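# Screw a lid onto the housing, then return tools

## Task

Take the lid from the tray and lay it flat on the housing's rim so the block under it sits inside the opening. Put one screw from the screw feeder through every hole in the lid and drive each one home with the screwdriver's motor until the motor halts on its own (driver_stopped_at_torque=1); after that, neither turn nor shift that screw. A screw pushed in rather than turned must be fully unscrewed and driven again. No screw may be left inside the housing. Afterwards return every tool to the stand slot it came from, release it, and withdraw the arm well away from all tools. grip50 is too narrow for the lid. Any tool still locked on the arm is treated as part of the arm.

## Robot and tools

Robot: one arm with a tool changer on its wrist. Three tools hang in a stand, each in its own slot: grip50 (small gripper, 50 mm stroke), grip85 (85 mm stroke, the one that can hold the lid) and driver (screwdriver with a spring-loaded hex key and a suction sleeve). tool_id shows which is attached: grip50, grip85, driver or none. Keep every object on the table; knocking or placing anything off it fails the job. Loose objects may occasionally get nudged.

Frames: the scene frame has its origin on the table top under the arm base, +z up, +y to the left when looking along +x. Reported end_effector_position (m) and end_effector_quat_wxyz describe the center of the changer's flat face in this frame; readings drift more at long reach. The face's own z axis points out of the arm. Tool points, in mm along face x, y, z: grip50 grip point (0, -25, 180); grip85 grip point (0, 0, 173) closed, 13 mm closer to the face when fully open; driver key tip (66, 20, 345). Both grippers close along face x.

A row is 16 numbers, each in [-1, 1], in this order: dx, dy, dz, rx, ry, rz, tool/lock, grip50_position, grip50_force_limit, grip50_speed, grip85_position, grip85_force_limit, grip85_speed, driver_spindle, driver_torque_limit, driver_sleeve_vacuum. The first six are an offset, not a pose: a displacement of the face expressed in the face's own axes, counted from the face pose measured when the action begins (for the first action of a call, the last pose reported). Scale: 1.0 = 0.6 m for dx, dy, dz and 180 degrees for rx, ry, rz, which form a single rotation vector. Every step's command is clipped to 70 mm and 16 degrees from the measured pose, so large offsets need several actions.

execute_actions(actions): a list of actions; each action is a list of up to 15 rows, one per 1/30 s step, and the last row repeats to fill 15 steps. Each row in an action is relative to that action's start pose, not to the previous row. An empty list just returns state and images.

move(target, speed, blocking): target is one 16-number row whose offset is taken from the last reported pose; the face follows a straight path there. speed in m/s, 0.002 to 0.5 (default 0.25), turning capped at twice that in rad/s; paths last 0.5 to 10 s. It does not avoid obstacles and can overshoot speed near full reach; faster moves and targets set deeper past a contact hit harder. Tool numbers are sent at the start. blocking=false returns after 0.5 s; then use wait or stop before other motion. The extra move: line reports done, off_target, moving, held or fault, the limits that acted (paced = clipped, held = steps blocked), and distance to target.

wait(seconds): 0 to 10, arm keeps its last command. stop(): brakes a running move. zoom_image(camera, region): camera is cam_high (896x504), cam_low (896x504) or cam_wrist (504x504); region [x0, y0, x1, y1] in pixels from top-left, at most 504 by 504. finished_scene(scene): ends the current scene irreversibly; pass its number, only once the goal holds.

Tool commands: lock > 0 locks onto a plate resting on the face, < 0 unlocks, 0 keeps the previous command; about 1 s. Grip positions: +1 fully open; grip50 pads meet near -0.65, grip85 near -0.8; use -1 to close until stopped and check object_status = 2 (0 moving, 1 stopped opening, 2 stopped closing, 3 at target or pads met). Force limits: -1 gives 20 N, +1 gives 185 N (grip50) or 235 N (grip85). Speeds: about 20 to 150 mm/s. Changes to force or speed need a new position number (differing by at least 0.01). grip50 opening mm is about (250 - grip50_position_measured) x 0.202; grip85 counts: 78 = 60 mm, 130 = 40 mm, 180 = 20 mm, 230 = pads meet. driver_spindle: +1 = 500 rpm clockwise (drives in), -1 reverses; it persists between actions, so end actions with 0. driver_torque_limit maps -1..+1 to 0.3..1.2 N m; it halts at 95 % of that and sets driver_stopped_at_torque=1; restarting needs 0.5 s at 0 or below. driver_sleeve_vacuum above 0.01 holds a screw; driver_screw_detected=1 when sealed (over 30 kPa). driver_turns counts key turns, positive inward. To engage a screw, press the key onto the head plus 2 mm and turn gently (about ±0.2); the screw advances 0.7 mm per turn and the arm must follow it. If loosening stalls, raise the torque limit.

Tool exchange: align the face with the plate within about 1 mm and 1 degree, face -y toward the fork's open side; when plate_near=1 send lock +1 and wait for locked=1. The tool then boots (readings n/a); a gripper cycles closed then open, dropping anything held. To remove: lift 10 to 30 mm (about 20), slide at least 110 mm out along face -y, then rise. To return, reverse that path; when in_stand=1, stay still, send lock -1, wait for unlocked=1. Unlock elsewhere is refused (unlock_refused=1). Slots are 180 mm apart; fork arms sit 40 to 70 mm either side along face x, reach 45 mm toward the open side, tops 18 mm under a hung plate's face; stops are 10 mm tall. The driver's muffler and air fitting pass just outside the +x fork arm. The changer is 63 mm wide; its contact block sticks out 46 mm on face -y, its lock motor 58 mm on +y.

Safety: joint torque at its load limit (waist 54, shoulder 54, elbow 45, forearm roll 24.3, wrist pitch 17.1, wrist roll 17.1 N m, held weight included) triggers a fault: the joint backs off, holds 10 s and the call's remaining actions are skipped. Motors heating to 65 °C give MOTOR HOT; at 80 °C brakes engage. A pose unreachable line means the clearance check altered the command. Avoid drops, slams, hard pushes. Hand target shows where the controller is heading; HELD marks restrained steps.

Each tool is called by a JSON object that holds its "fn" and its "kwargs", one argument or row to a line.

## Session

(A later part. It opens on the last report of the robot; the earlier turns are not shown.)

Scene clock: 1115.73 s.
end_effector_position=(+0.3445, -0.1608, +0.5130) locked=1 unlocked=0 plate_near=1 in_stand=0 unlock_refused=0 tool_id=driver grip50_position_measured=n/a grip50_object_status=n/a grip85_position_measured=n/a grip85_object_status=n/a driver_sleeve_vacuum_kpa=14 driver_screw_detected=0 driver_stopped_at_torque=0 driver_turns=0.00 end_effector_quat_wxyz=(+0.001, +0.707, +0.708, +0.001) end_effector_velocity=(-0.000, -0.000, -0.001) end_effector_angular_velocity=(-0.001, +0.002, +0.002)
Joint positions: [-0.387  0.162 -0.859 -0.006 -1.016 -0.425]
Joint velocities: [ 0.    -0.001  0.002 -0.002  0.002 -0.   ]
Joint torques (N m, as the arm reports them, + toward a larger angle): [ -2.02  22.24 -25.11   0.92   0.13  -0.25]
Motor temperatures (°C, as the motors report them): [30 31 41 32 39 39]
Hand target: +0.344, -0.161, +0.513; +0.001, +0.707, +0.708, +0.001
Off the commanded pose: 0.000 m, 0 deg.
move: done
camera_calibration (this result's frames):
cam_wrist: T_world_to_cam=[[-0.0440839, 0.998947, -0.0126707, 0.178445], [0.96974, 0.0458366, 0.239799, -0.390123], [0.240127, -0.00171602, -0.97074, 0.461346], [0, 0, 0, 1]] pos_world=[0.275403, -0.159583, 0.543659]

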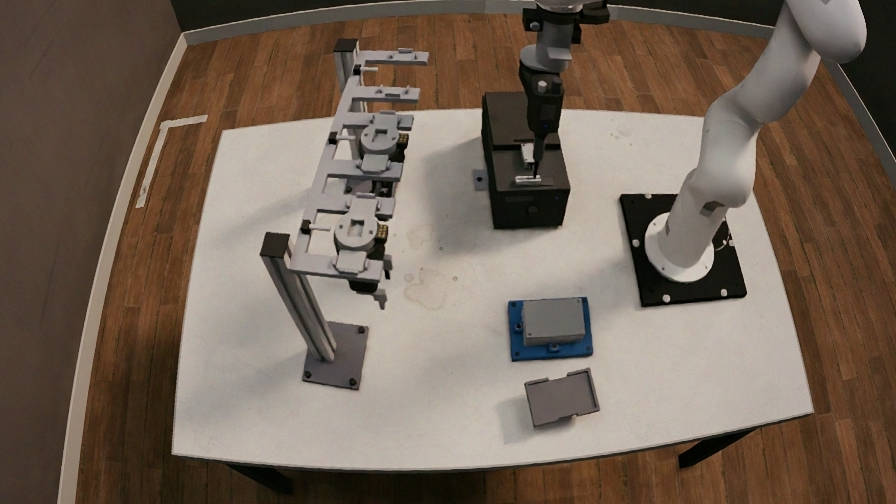

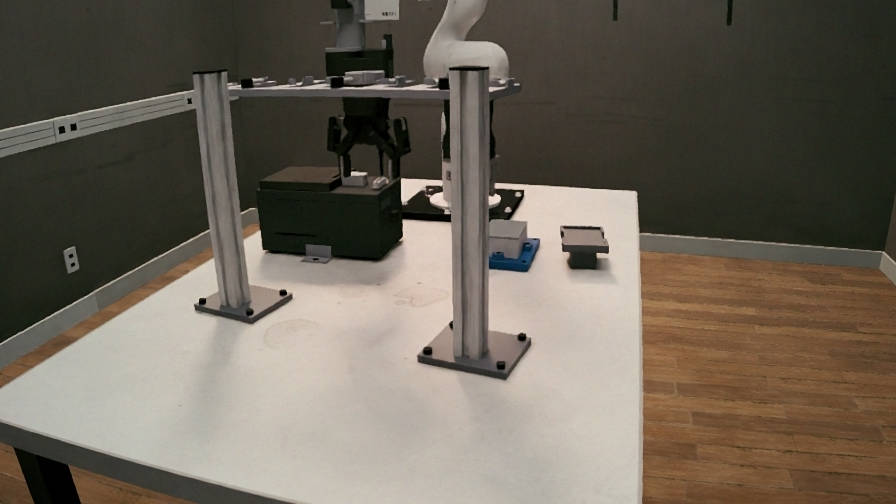

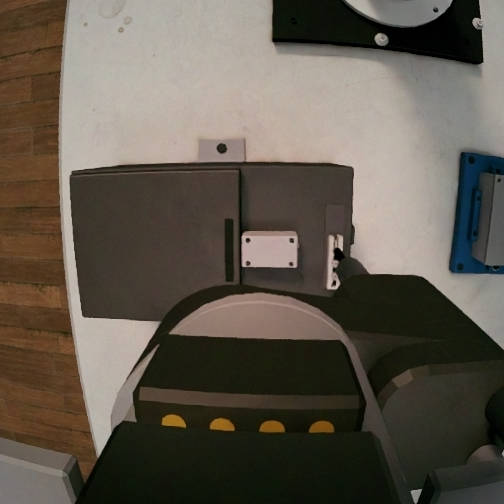

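{"fn": "move", "kwargs": {
  "target": [0,0,0.005,0,0,0,0,0,0,0,0,0,0,0,0,1],
  "speed": 0.005
}}

Scene clock: 1124.23 s.
end_effector_position=(+0.3445, -0.1608, +0.5100) locked=1 unlocked=0 plate_near=1 in_stand=0 unlock_refused=0 tool_id=driver grip50_position_measured=n/a grip50_object_status=n/a grip85_position_measured=n/a grip85_object_status=n/a driver_sleeve_vacuum_kpa=14 driver_screw_detected=0 driver_stopped_at_torque=0 driver_turns=0.00 end_effector_quat_wxyz=(+0.001, +0.707, +0.708, +0.001) end_effector_velocity=(-0.000, +0.000, -0.000) end_effector_angular_velocity=(+0.001, +0.002, +0.000)
Joint positions: [-0.387  0.16  -0.853 -0.006 -1.009 -0.425]
Joint velocities: [-0.    -0.001 -0.     0.001 -0.002 -0.001]
Joint torques (N m, as the arm reports them, + toward a larger angle): [ -1.63  20.38 -24.31   0.79   0.12  -0.28]
Motor temperatures (°C, as the motors report them): [30 31 41 32 39 39]
Hand target: +0.345, -0.161, +0.510; +0.001, +0.707, +0.708, +0.001
Off the commanded pose: 0.000 m, 0 deg.
move: done
camera_calibration (this result's frames):
cam_wrist: T_world_to_cam=[[-0.0440693, 0.998948, -0.0126628, 0.178399], [0.969737, 0.0458205, 0.239814, -0.389432], [0.240142, -0.00171109, -0.970736, 0.458479], [0, 0, 0, 1]] pos_world=[0.275408, -0.159583, 0.540713]

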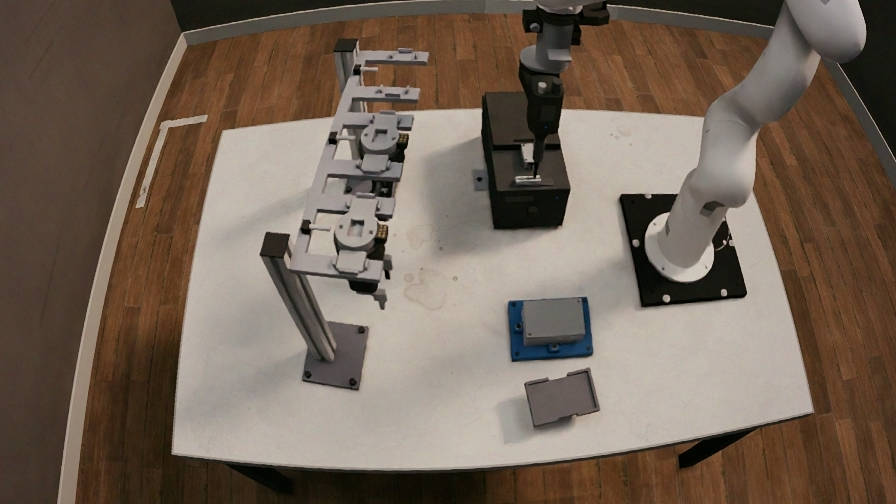

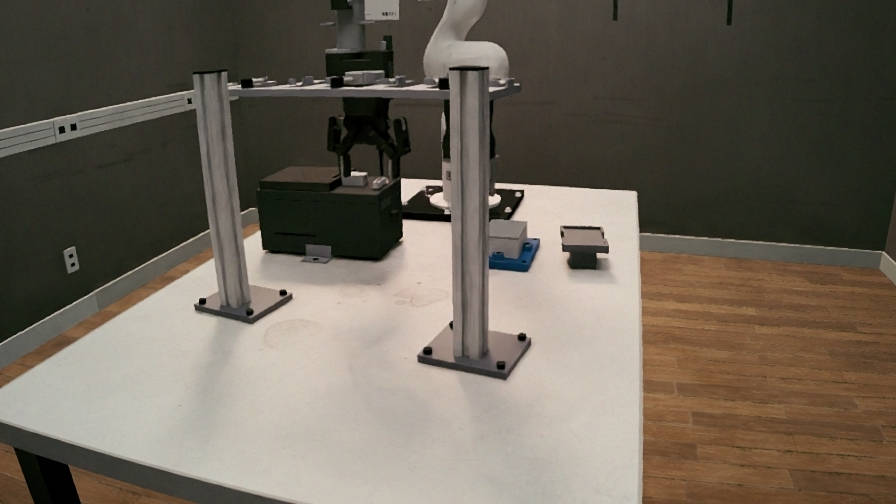

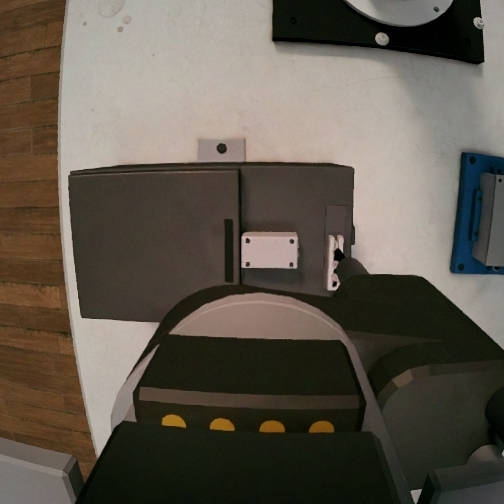

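{"fn": "execute_actions", "kwargs": {
  "actions": [
    [[0,0,0,0,0,0,0,0,0,0,0,0,0,0.1,0,1]],
    [[0,0,0,0,0,0,0,0,0,0,0,0,0,0,0,1]]
  ]
}}

{"fn": "zoom_image", "kwargs": {
  "camera": "cam_wrist",
  "region": [310,210,370,270]
}}

{"fn": "zoom_image", "kwargs": {
  "camera": "cam_high",
  "region": [500,150,560,200]
}}

Scene clock: 1133.90 s.
end_effector_position=(+0.3445, -0.1608, +0.5100) locked=1 unlocked=0 plate_near=1 in_stand=0 unlock_refused=0 tool_id=driver grip50_position_measured=n/a grip50_object_status=n/a grip85_position_measured=n/a grip85_object_status=n/a driver_sleeve_vacuum_kpa=14 driver_screw_detected=0 driver_stopped_at_torque=0 driver_turns=0.41 end_effector_quat_wxyz=(+0.001, +0.707, +0.708, +0.001) end_effector_velocity=(+0.000, +0.000, -0.000) end_effector_angular_velocity=(+0.000, +0.000, +0.002)
Joint positions: [-0.387  0.16  -0.853 -0.006 -1.01  -0.425]
Joint velocities: [ 0.001 -0.    -0.     0.    -0.    -0.   ]
Joint torques (N m, as the arm reports them, + toward a larger angle): [ -2.53  20.88 -24.83   0.66   0.16  -0.25]
Motor temperatures (°C, as the motors report them): [30 31 40 32 39 39]
Hand target: +0.345, -0.161, +0.510; +0.001, +0.707, +0.708, +0.001
Off the commanded pose: 0.000 m, 0 deg.
Step readings (end_effector_position; steps 1 to 15: 1st action; 16 to 30: 2nd action):
0: (+0.3445, -0.1608, +0.5100)
1: (+0.3445, -0.1608, +0.5100)
2: (+0.3445, -0.1609, +0.5100)
4: (+0.3445, -0.1609, +0.5100)
8: (+0.3445, -0.1608, +0.5100)
15: (+0.3445, -0.1608, +0.5100)
16: (+0.3445, -0.1608, +0.5100)
17: (+0.3445, -0.1608, +0.5100)
19: (+0.3445, -0.1608, +0.5100)
23: (+0.3445, -0.1608, +0.5100)
30: end_effector_position above
camera_calibration (this result's frames):
cam_wrist: T_world_to_cam=[[-0.0440702, 0.998948, -0.012644, 0.178386], [0.969742, 0.0458168, 0.239794, -0.38942], [0.240122, -0.00169361, -0.970741, 0.45849], [0, 0, 0, 1]] pos_world=[0.275406, -0.15958, 0.540711]

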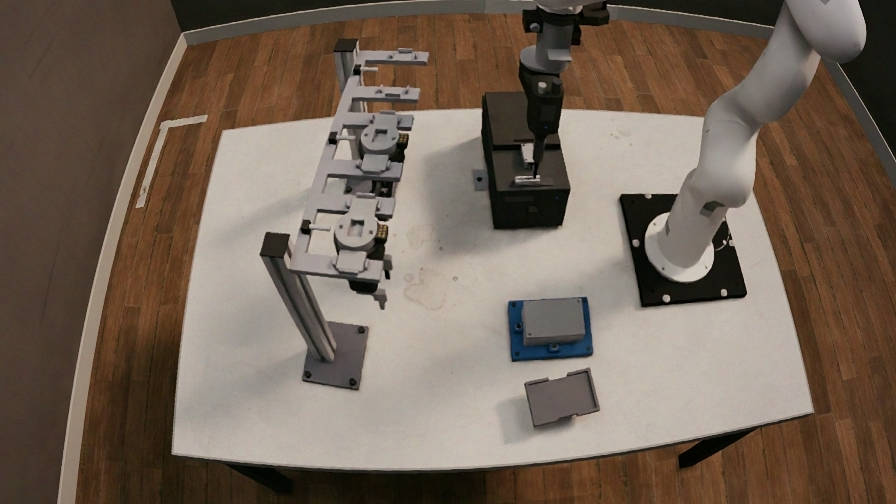

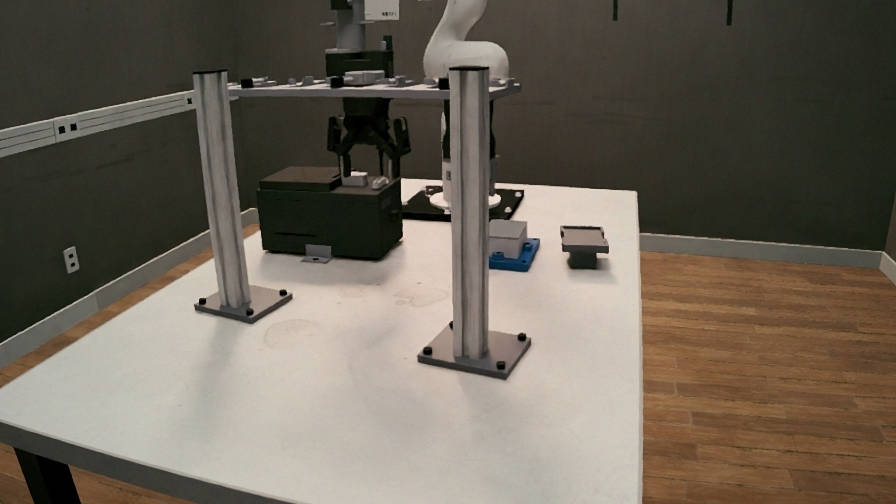

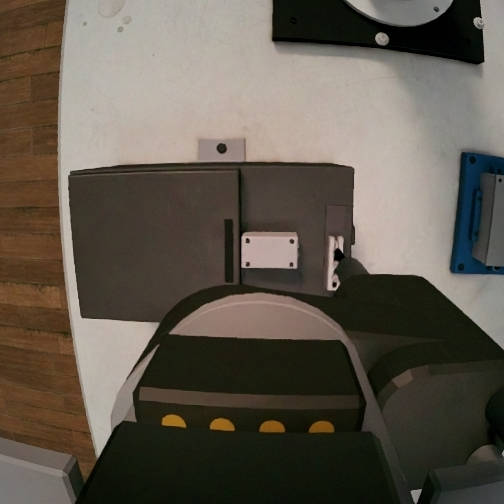

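Region (310, 210, 370, 270) of cam_wrist's 504x504 image, scaled by 8.400, with more detail than that image has.

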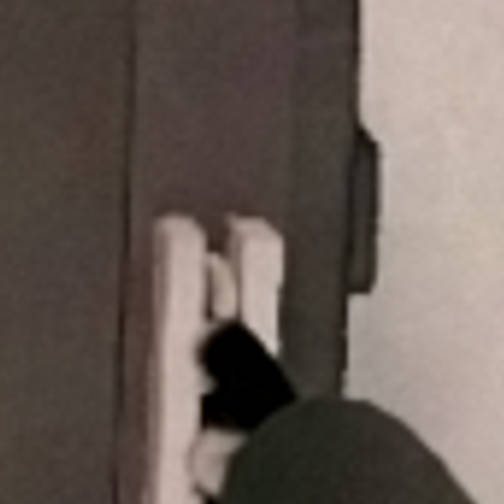

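Region (500, 150, 560, 200) of cam_high's 896x504 image, scaled by 8.400, with more detail than that image has.

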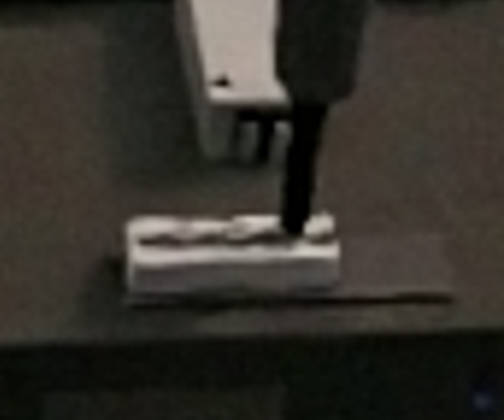

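{"fn": "move", "kwargs": {
  "target": [0,0,-0.0083,0,0,0,0,0,0,0,0,0,0,0,0,1],
  "speed": 0.01
}}

{"fn": "zoom_image", "kwargs": {
  "camera": "cam_wrist",
  "region": [320,225,360,265]
}}

{"fn": "zoom_image", "kwargs": {
  "camera": "cam_high",
  "region": [510,160,550,195]
}}

{"fn": "zoom_image", "kwargs": {
  "camera": "cam_low",
  "region": [360,160,400,195]
}}

Scene clock: 1154.97 s.
end_effector_position=(+0.3445, -0.1608, +0.5148) locked=1 unlocked=0 plate_near=1 in_stand=0 unlock_refused=0 tool_id=driver grip50_position_measured=n/a grip50_object_status=n/a grip85_position_measured=n/a grip85_object_status=n/a driver_sleeve_vacuum_kpa=14 driver_screw_detected=0 driver_stopped_at_torque=0 driver_turns=0.41 end_effector_quat_wxyz=(+0.001, +0.707, +0.708, +0.001) end_effector_velocity=(+0.000, -0.000, +0.002) end_effector_angular_velocity=(+0.000, -0.001, -0.001)
Joint positions: [-0.387  0.163 -0.862 -0.006 -1.021 -0.425]
Joint velocities: [-0.     0.001 -0.003  0.001 -0.003  0.   ]
Joint torques (N m, as the arm reports them, + toward a larger angle): [ -2.49  23.64 -26.02   0.94   0.01  -0.25]
Motor temperatures (°C, as the motors report them): [30 30 40 32 39 39]
Hand target: +0.345, -0.161, +0.515; +0.001, +0.707, +0.708, +0.001
Off the commanded pose: 0.000 m, 0 deg.
move: done
camera_calibration (this result's frames):
cam_wrist: T_world_to_cam=[[-0.0441095, 0.998948, -0.0125307, 0.178378], [0.969804, 0.0458274, 0.239542, -0.390421], [0.239864, -0.00158626, -0.970805, 0.46328], [0, 0, 0, 1]] pos_world=[0.275376, -0.159564, 0.545511]

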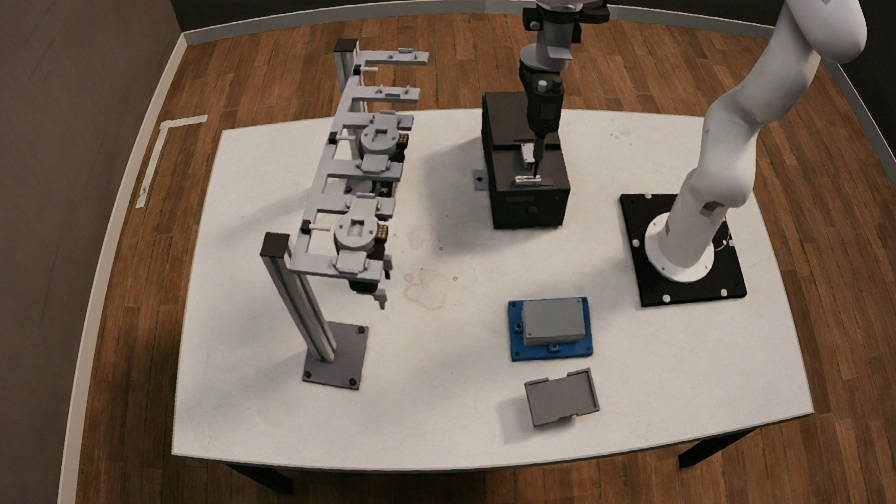

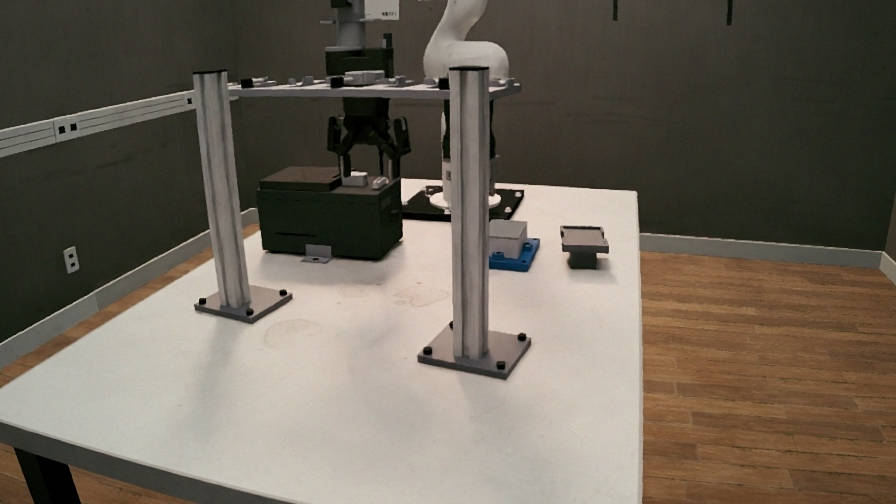

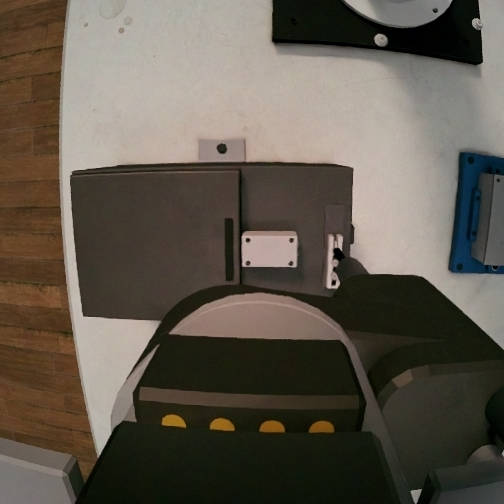

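Region (320, 225, 360, 265) of cam_wrist's 504x504 image, scaled by 12.600, with more detail than that image has.

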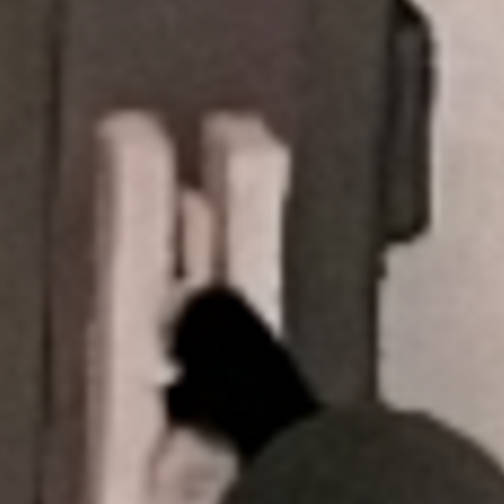

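Region (510, 160, 550, 195) of cam_high's 896x504 image, scaled by 12.600, with more detail than that image has; it fills the top 441 rows of this view, and the rest is white.

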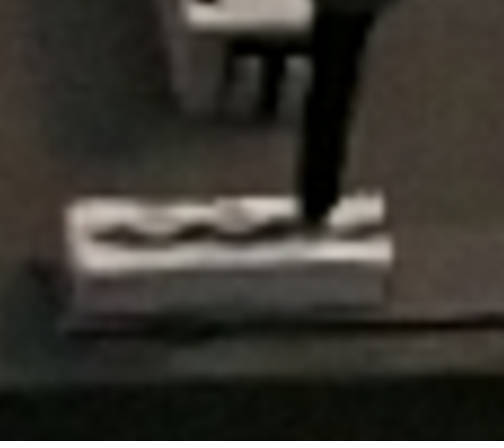

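Region (360, 160, 400, 195) of cam_low's 896x504 image, scaled by 12.600, with more detail than that image has; it fills the top 441 rows of this view, and the rest is white.

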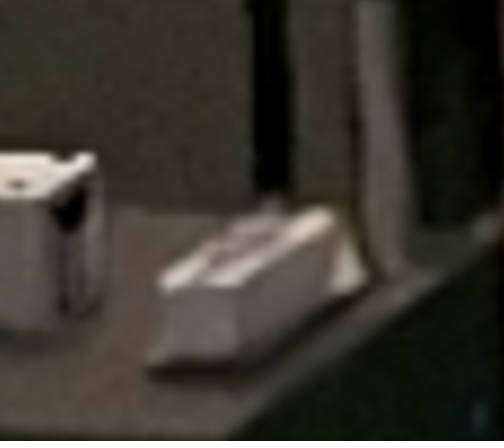

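{"fn": "execute_actions", "kwargs": {
  "actions": [
    [[-0.0013,0,0,0,0,0,0,0,0,0,0,0,0,0,0,1]],
    [[0,0,0.004,0,0,0,0,0,0,0,0,0,0,0,0,1]],
    [[0,0,0.003,0,0,0,0,0,0,0,0,0,0,0.1,0,1]],
    [[0,0,0,0,0,0,0,0,0,0,0,0,0,0.1,0,1]],
    [[0,0,0,0,0,0,0,0,0,0,0,0,0,0,0,1]]
  ]
}}

Scene clock: 1188.47 s.
end_effector_position=(+0.3446, -0.1616, +0.5107) locked=1 unlocked=0 plate_near=1 in_stand=0 unlock_refused=0 tool_id=driver grip50_position_measured=n/a grip50_object_status=n/a grip85_position_measured=n/a grip85_object_status=n/a driver_sleeve_vacuum_kpa=40 driver_screw_detected=1 driver_stopped_at_torque=0 driver_turns=1.23 end_effector_quat_wxyz=(+0.001, +0.707, +0.708, +0.001) end_effector_velocity=(-0.000, -0.000, -0.001) end_effector_angular_velocity=(+0.000, +0.002, -0.001)
Joint positions: [-0.389  0.16  -0.855 -0.006 -1.011 -0.427]
Joint velocities: [-0.001 -0.     0.001 -0.    -0.001  0.   ]
Joint torques (N m, as the arm reports them, + toward a larger angle): [ -3.18  22.46 -23.86  -0.08  -0.43  -0.34]
Motor temperatures (°C, as the motors report them): [30 30 41 32 39 39]
Hand target: +0.345, -0.162, +0.511; +0.001, +0.707, +0.708, +0.001
Off the commanded pose: 0.000 m, 0 deg.
Step readings (end_effector_position; steps 1 to 15: 1st action; 16 to 30: 2nd action; 31 to 45: 3rd action; 46 to 60: 4th action; 61 to 75: 5th action):
0: (+0.3445, -0.1608, +0.5150)
1: (+0.3445, -0.1608, +0.5150)
2: (+0.3445, -0.1609, +0.5150)
4: (+0.3445, -0.1613, +0.5149)
8: (+0.3445, -0.1616, +0.5148)
15: (+0.3445, -0.1616, +0.5148)
16: (+0.3445, -0.1616, +0.5148)
17: (+0.3445, -0.1616, +0.5146)
19: (+0.3445, -0.1616, +0.5134)
23: (+0.3445, -0.1616, +0.5127)
30: (+0.3445, -0.1616, +0.5125)
31: (+0.3445, -0.1616, +0.5125)
32: (+0.3445, -0.1616, +0.5123)
34: (+0.3445, -0.1616, +0.5114)
38: (+0.3446, -0.1616, +0.5108)
45: (+0.3446, -0.1616, +0.5107)
46: (+0.3446, -0.1616, +0.5107)
47: (+0.3446, -0.1616, +0.5107)
49: (+0.3446, -0.1616, +0.5108)
53: (+0.3446, -0.1616, +0.5108)
60: (+0.3446, -0.1616, +0.5107)
61: (+0.3446, -0.1616, +0.5107)
62: (+0.3446, -0.1616, +0.5107)
64: (+0.3446, -0.1616, +0.5108)
68: (+0.3446, -0.1616, +0.5108)
75: end_effector_position above
camera_calibration (this result's frames):
cam_wrist: T_world_to_cam=[[-0.0440122, 0.99895, -0.0126877, 0.179166], [0.969675, 0.0457716, 0.240075, -0.389738], [0.240404, -0.00173665, -0.970671, 0.459022], [0, 0, 0, 1]] pos_world=[0.275453, -0.160342, 0.5414]

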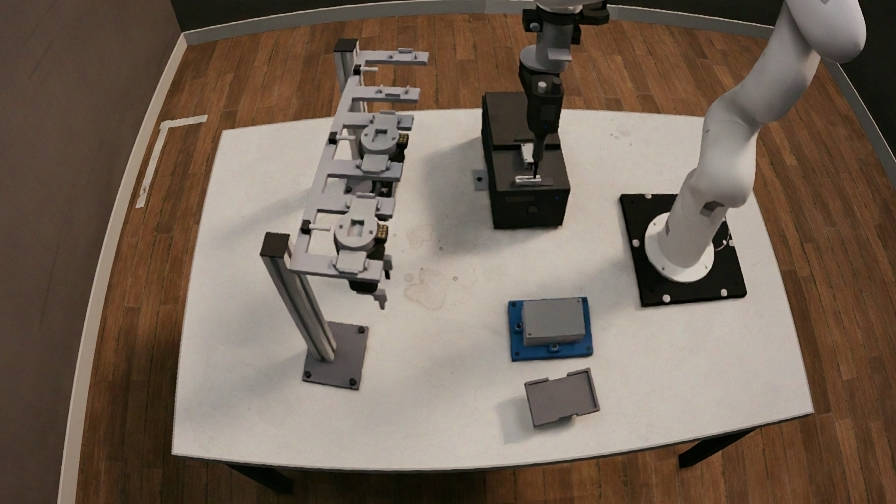

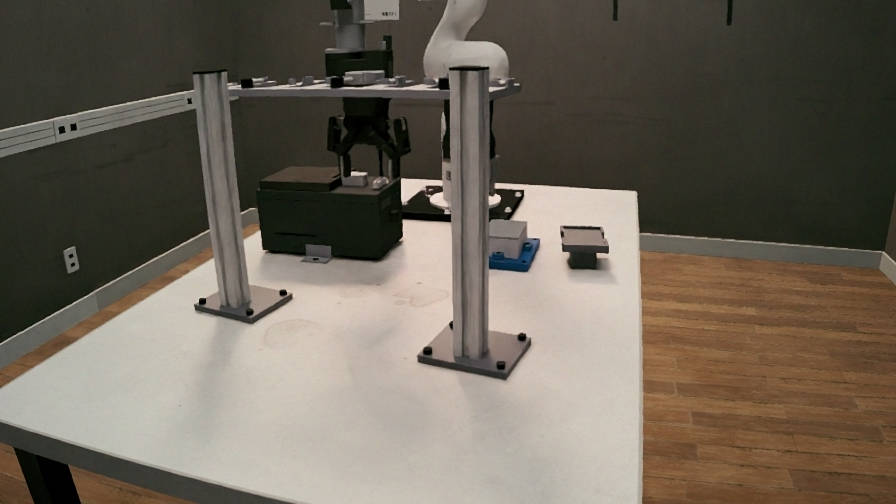

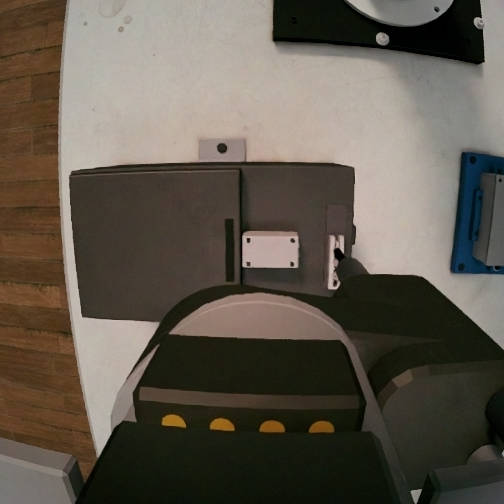

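{"fn": "move", "kwargs": {
  "target": [0,0,-0.06,0,0,0,0,0,0,0,0,0,0,0,0,1],
  "speed": 0.03
}}

{"fn": "zoom_image", "kwargs": {
  "camera": "cam_low",
  "region": [350,130,410,200]
}}

{"fn": "zoom_image", "kwargs": {
  "camera": "cam_wrist",
  "region": [310,210,370,270]
}}

Scene clock: 1201.47 s.
end_effector_position=(+0.3445, -0.1615, +0.5466) locked=1 unlocked=0 plate_near=1 in_stand=0 unlock_refused=0 tool_id=driver grip50_position_measured=n/a grip50_object_status=n/a grip85_position_measured=n/a grip85_object_status=n/a driver_sleeve_vacuum_kpa=39 driver_screw_detected=1 driver_stopped_at_torque=0 driver_turns=1.23 end_effector_quat_wxyz=(+0.001, +0.707, +0.708, +0.001) end_effector_velocity=(+0.000, +0.000, +0.001) end_effector_angular_velocity=(+0.000, +0.001, -0.000)
Joint positions: [-0.388  0.177 -0.921 -0.006 -1.094 -0.427]
Joint velocities: [ 0.    -0.    -0.001 -0.    -0.002  0.001]
Joint torques (N m, as the arm reports them, + toward a larger angle): [ -1.32  22.86 -26.65   1.19  -0.06  -0.3 ]
Motor temperatures (°C, as the motors report them): [30 30 41 32 39 39]
Hand target: +0.345, -0.162, +0.547; +0.001, +0.707, +0.708, +0.001
Off the commanded pose: 0.000 m, 0 deg.
move: done
camera_calibration (this result's frames):
cam_wrist: T_world_to_cam=[[-0.0441405, 0.998946, -0.0125727, 0.179528], [0.969689, 0.0458683, 0.239998, -0.398246], [0.240322, -0.00159797, -0.970692, 0.493937], [0, 0, 0, 1]] pos_world=[0.275395, -0.160283, 0.577296]

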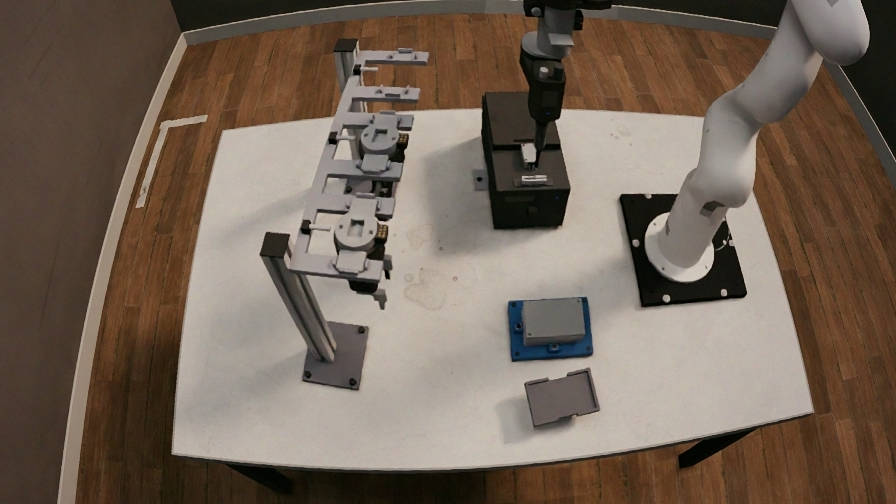

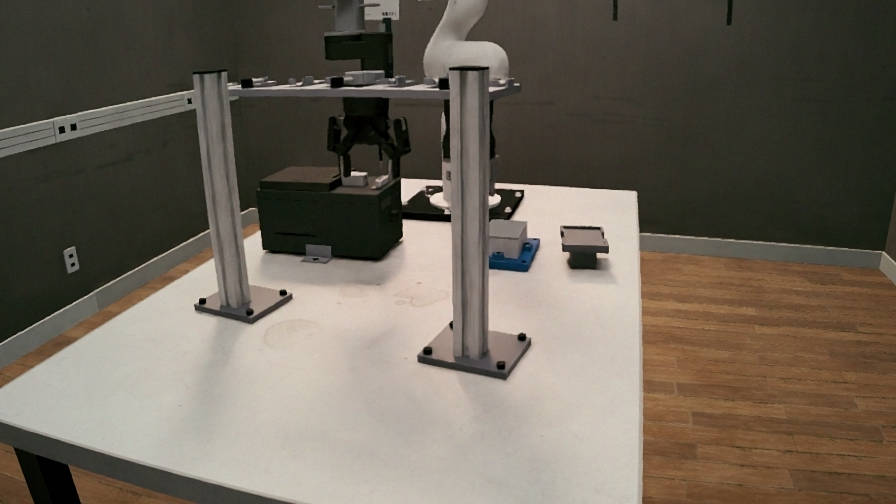

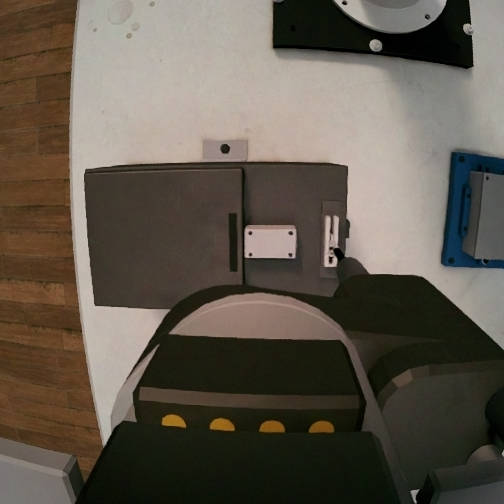

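Region (350, 130, 410, 200) of cam_low's 896x504 image, scaled by 7.200, with more detail than that image has; it fills the left 432 columns of this view, and the rest is white.

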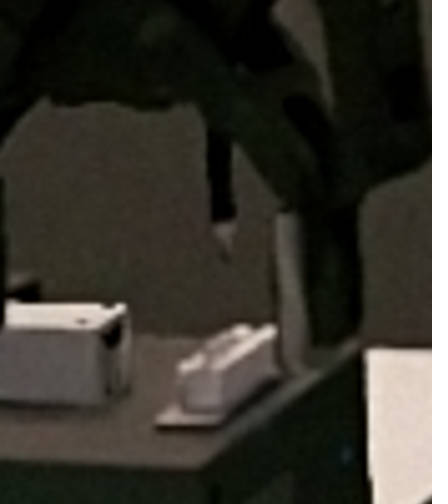

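Region (310, 210, 370, 270) of cam_wrist's 504x504 image, scaled by 8.400, with more detail than that image has.

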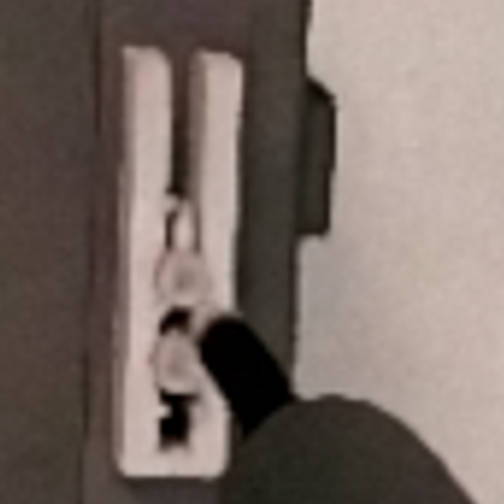

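{"fn": "move", "kwargs": {
  "target": [0.39,-0.1233,0.1443,0,0,0,0,0,0,0,0,0,0,0,0,1],
  "speed": 0.15
}}

{"fn": "zoom_image", "kwargs": {
  "camera": "cam_wrist",
  "region": [290,200,410,320]
}}

Scene clock: 1241.73 s.
end_effector_position=(+0.2707, +0.0723, +0.4598) locked=1 unlocked=0 plate_near=1 in_stand=0 unlock_refused=0 tool_id=driver grip50_position_measured=n/a grip50_object_status=n/a grip85_position_measured=n/a grip85_object_status=n/a driver_sleeve_vacuum_kpa=39 driver_screw_detected=1 driver_stopped_at_torque=0 driver_turns=1.23 end_effector_quat_wxyz=(+0.001, +0.707, +0.707, +0.001) end_effector_velocity=(-0.001, +0.001, -0.001) end_effector_angular_velocity=(-0.002, +0.002, -0.001)
Joint positions: [ 0.313  0.404 -0.552 -0.007 -0.956  0.276]
Joint velocities: [ 0.003 -0.001  0.002 -0.001  0.     0.005]
Joint torques (N m, as the arm reports them, + toward a larger angle): [ -0.83   9.16 -26.2    0.62   0.62  -0.36]
Motor temperatures (°C, as the motors report them): [30 30 41 32 39 39]
Hand target: +0.271, +0.072, +0.460; +0.000, +0.707, +0.707, +0.001
Off the commanded pose: 0.000 m, 0 deg.
move: done
camera_calibration (this result's frames):
cam_wrist: T_world_to_cam=[[-0.0437782, 0.998974, -0.0115528, -0.0589985], [0.969874, 0.0452711, 0.239363, -0.316266], [0.239641, -0.00072586, -0.970861, 0.427918], [0, 0, 0, 1]] pos_world=[0.201609, 0.0735664, 0.49047]

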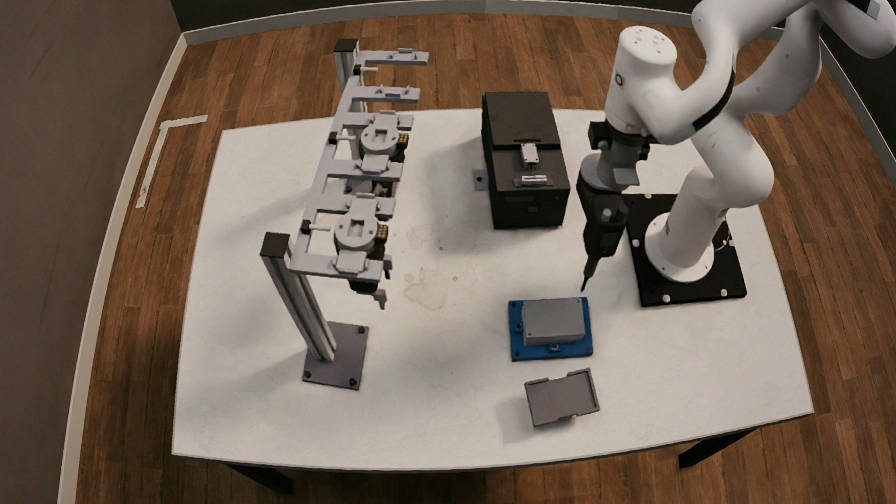

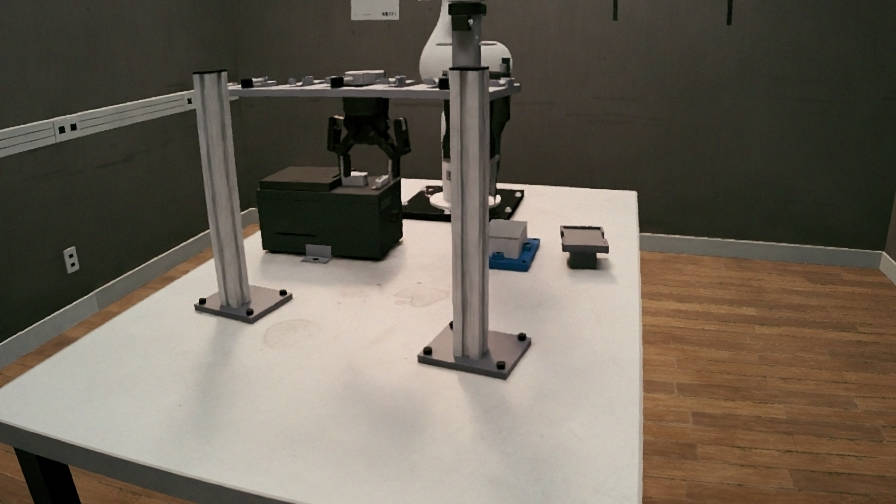

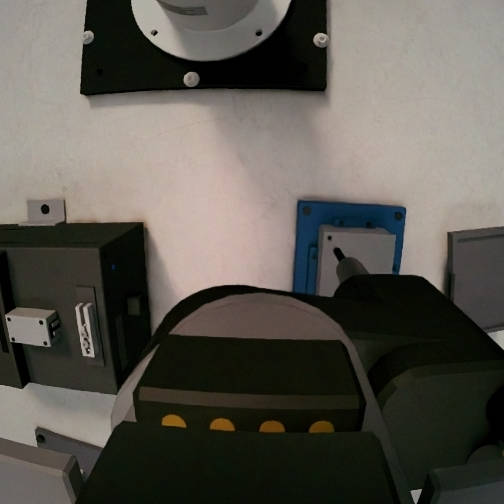

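Region (290, 200, 410, 320) of cam_wrist's 504x504 image, scaled by 4.200, with more detail than that image has.

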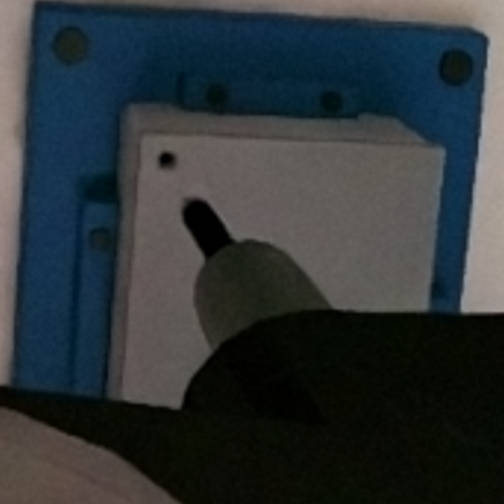

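{"fn": "move", "kwargs": {
  "target": [0.0017,0,0.045,0,0,0,0,0,0,0,0,0,0,0,0,1],
  "speed": 0.05
}}

{"fn": "zoom_image", "kwargs": {
  "camera": "cam_wrist",
  "region": [310,220,360,270]
}}

{"fn": "zoom_image", "kwargs": {
  "camera": "cam_high",
  "region": [560,270,610,320]
}}

{"fn": "zoom_image", "kwargs": {
  "camera": "cam_low",
  "region": [480,190,540,250]
}}

Scene clock: 1257.03 s.
end_effector_position=(+0.2708, +0.0733, +0.4329) locked=1 unlocked=0 plate_near=1 in_stand=0 unlock_refused=0 tool_id=driver grip50_position_measured=n/a grip50_object_status=n/a grip85_position_measured=n/a grip85_object_status=n/a driver_sleeve_vacuum_kpa=39 driver_screw_detected=1 driver_stopped_at_torque=0 driver_turns=1.23 end_effector_quat_wxyz=(+0.001, +0.707, +0.707, +0.001) end_effector_velocity=(-0.000, +0.000, -0.001) end_effector_angular_velocity=(+0.000, +0.000, -0.000)
Joint positions: [ 0.316  0.375 -0.508 -0.007 -0.884  0.28 ]
Joint velocities: [ 0.    -0.001  0.001  0.     0.002  0.   ]
Joint torques (N m, as the arm reports them, + toward a larger angle): [ -0.98   9.34 -25.63   0.65   0.59  -0.31]
Motor temperatures (°C, as the motors report them): [30 30 41 32 39 39]
Hand target: +0.271, +0.073, +0.433; +0.001, +0.707, +0.707, +0.001
Off the commanded pose: 0.000 m, 0 deg.
move: done
camera_calibration (this result's frames):
cam_wrist: T_world_to_cam=[[-0.0436681, 0.998979, -0.0115526, -0.060326], [0.969812, 0.0451643, 0.239633, -0.310069], [0.23991, -0.000739551, -0.970795, 0.401727], [0, 0, 0, 1]] pos_world=[0.201696, 0.0745656, 0.463601]

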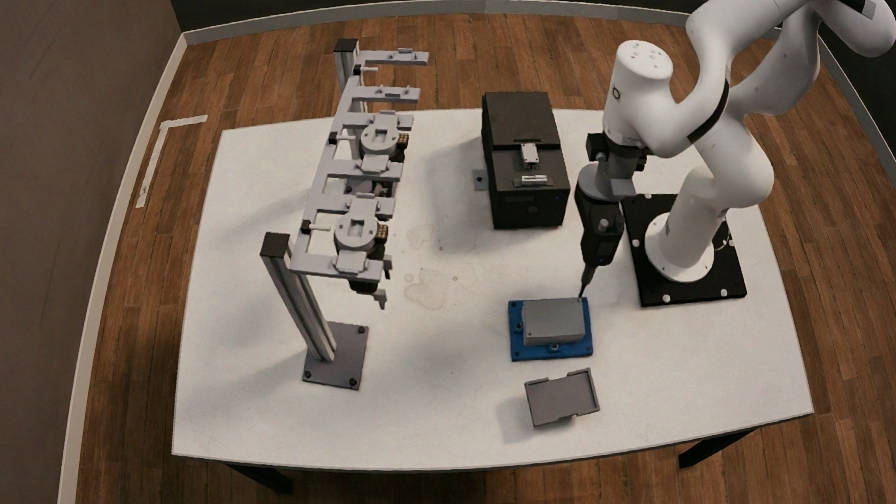

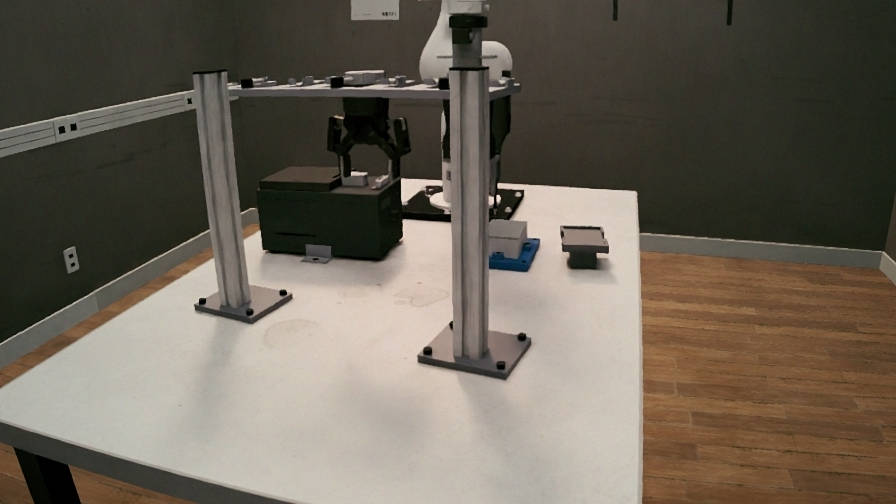

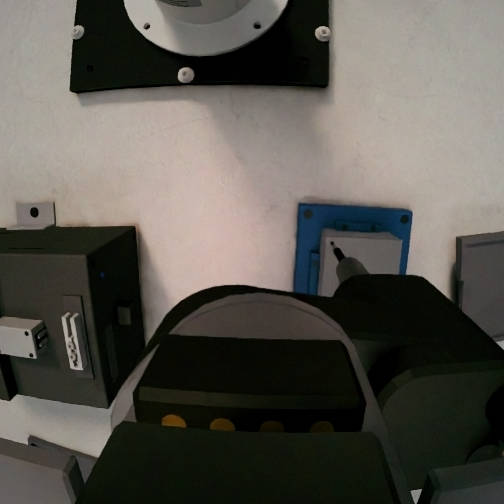

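Region (310, 220, 360, 270) of cam_wrist's 504x504 image, scaled by 10.080, with more detail than that image has.

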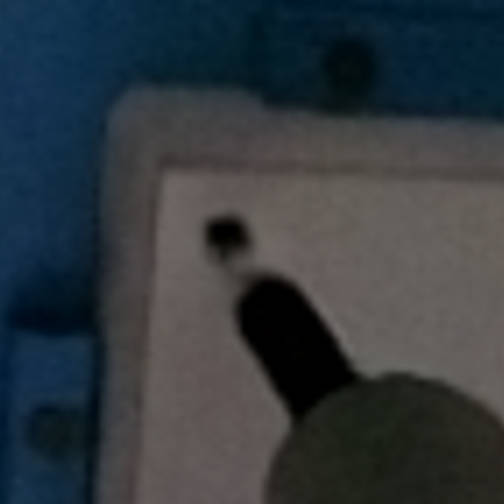

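Region (560, 270, 610, 320) of cam_high's 896x504 image, scaled by 10.080, with more detail than that image has.

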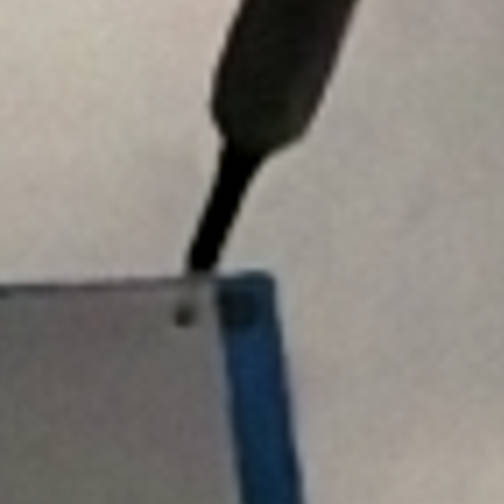

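Region (480, 190, 540, 250) of cam_low's 896x504 image, scaled by 8.400, with more detail than that image has.

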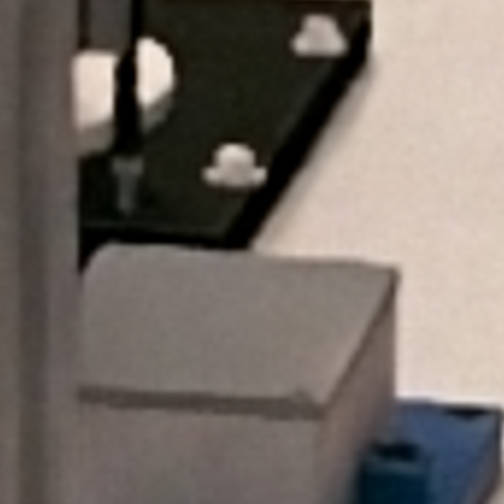

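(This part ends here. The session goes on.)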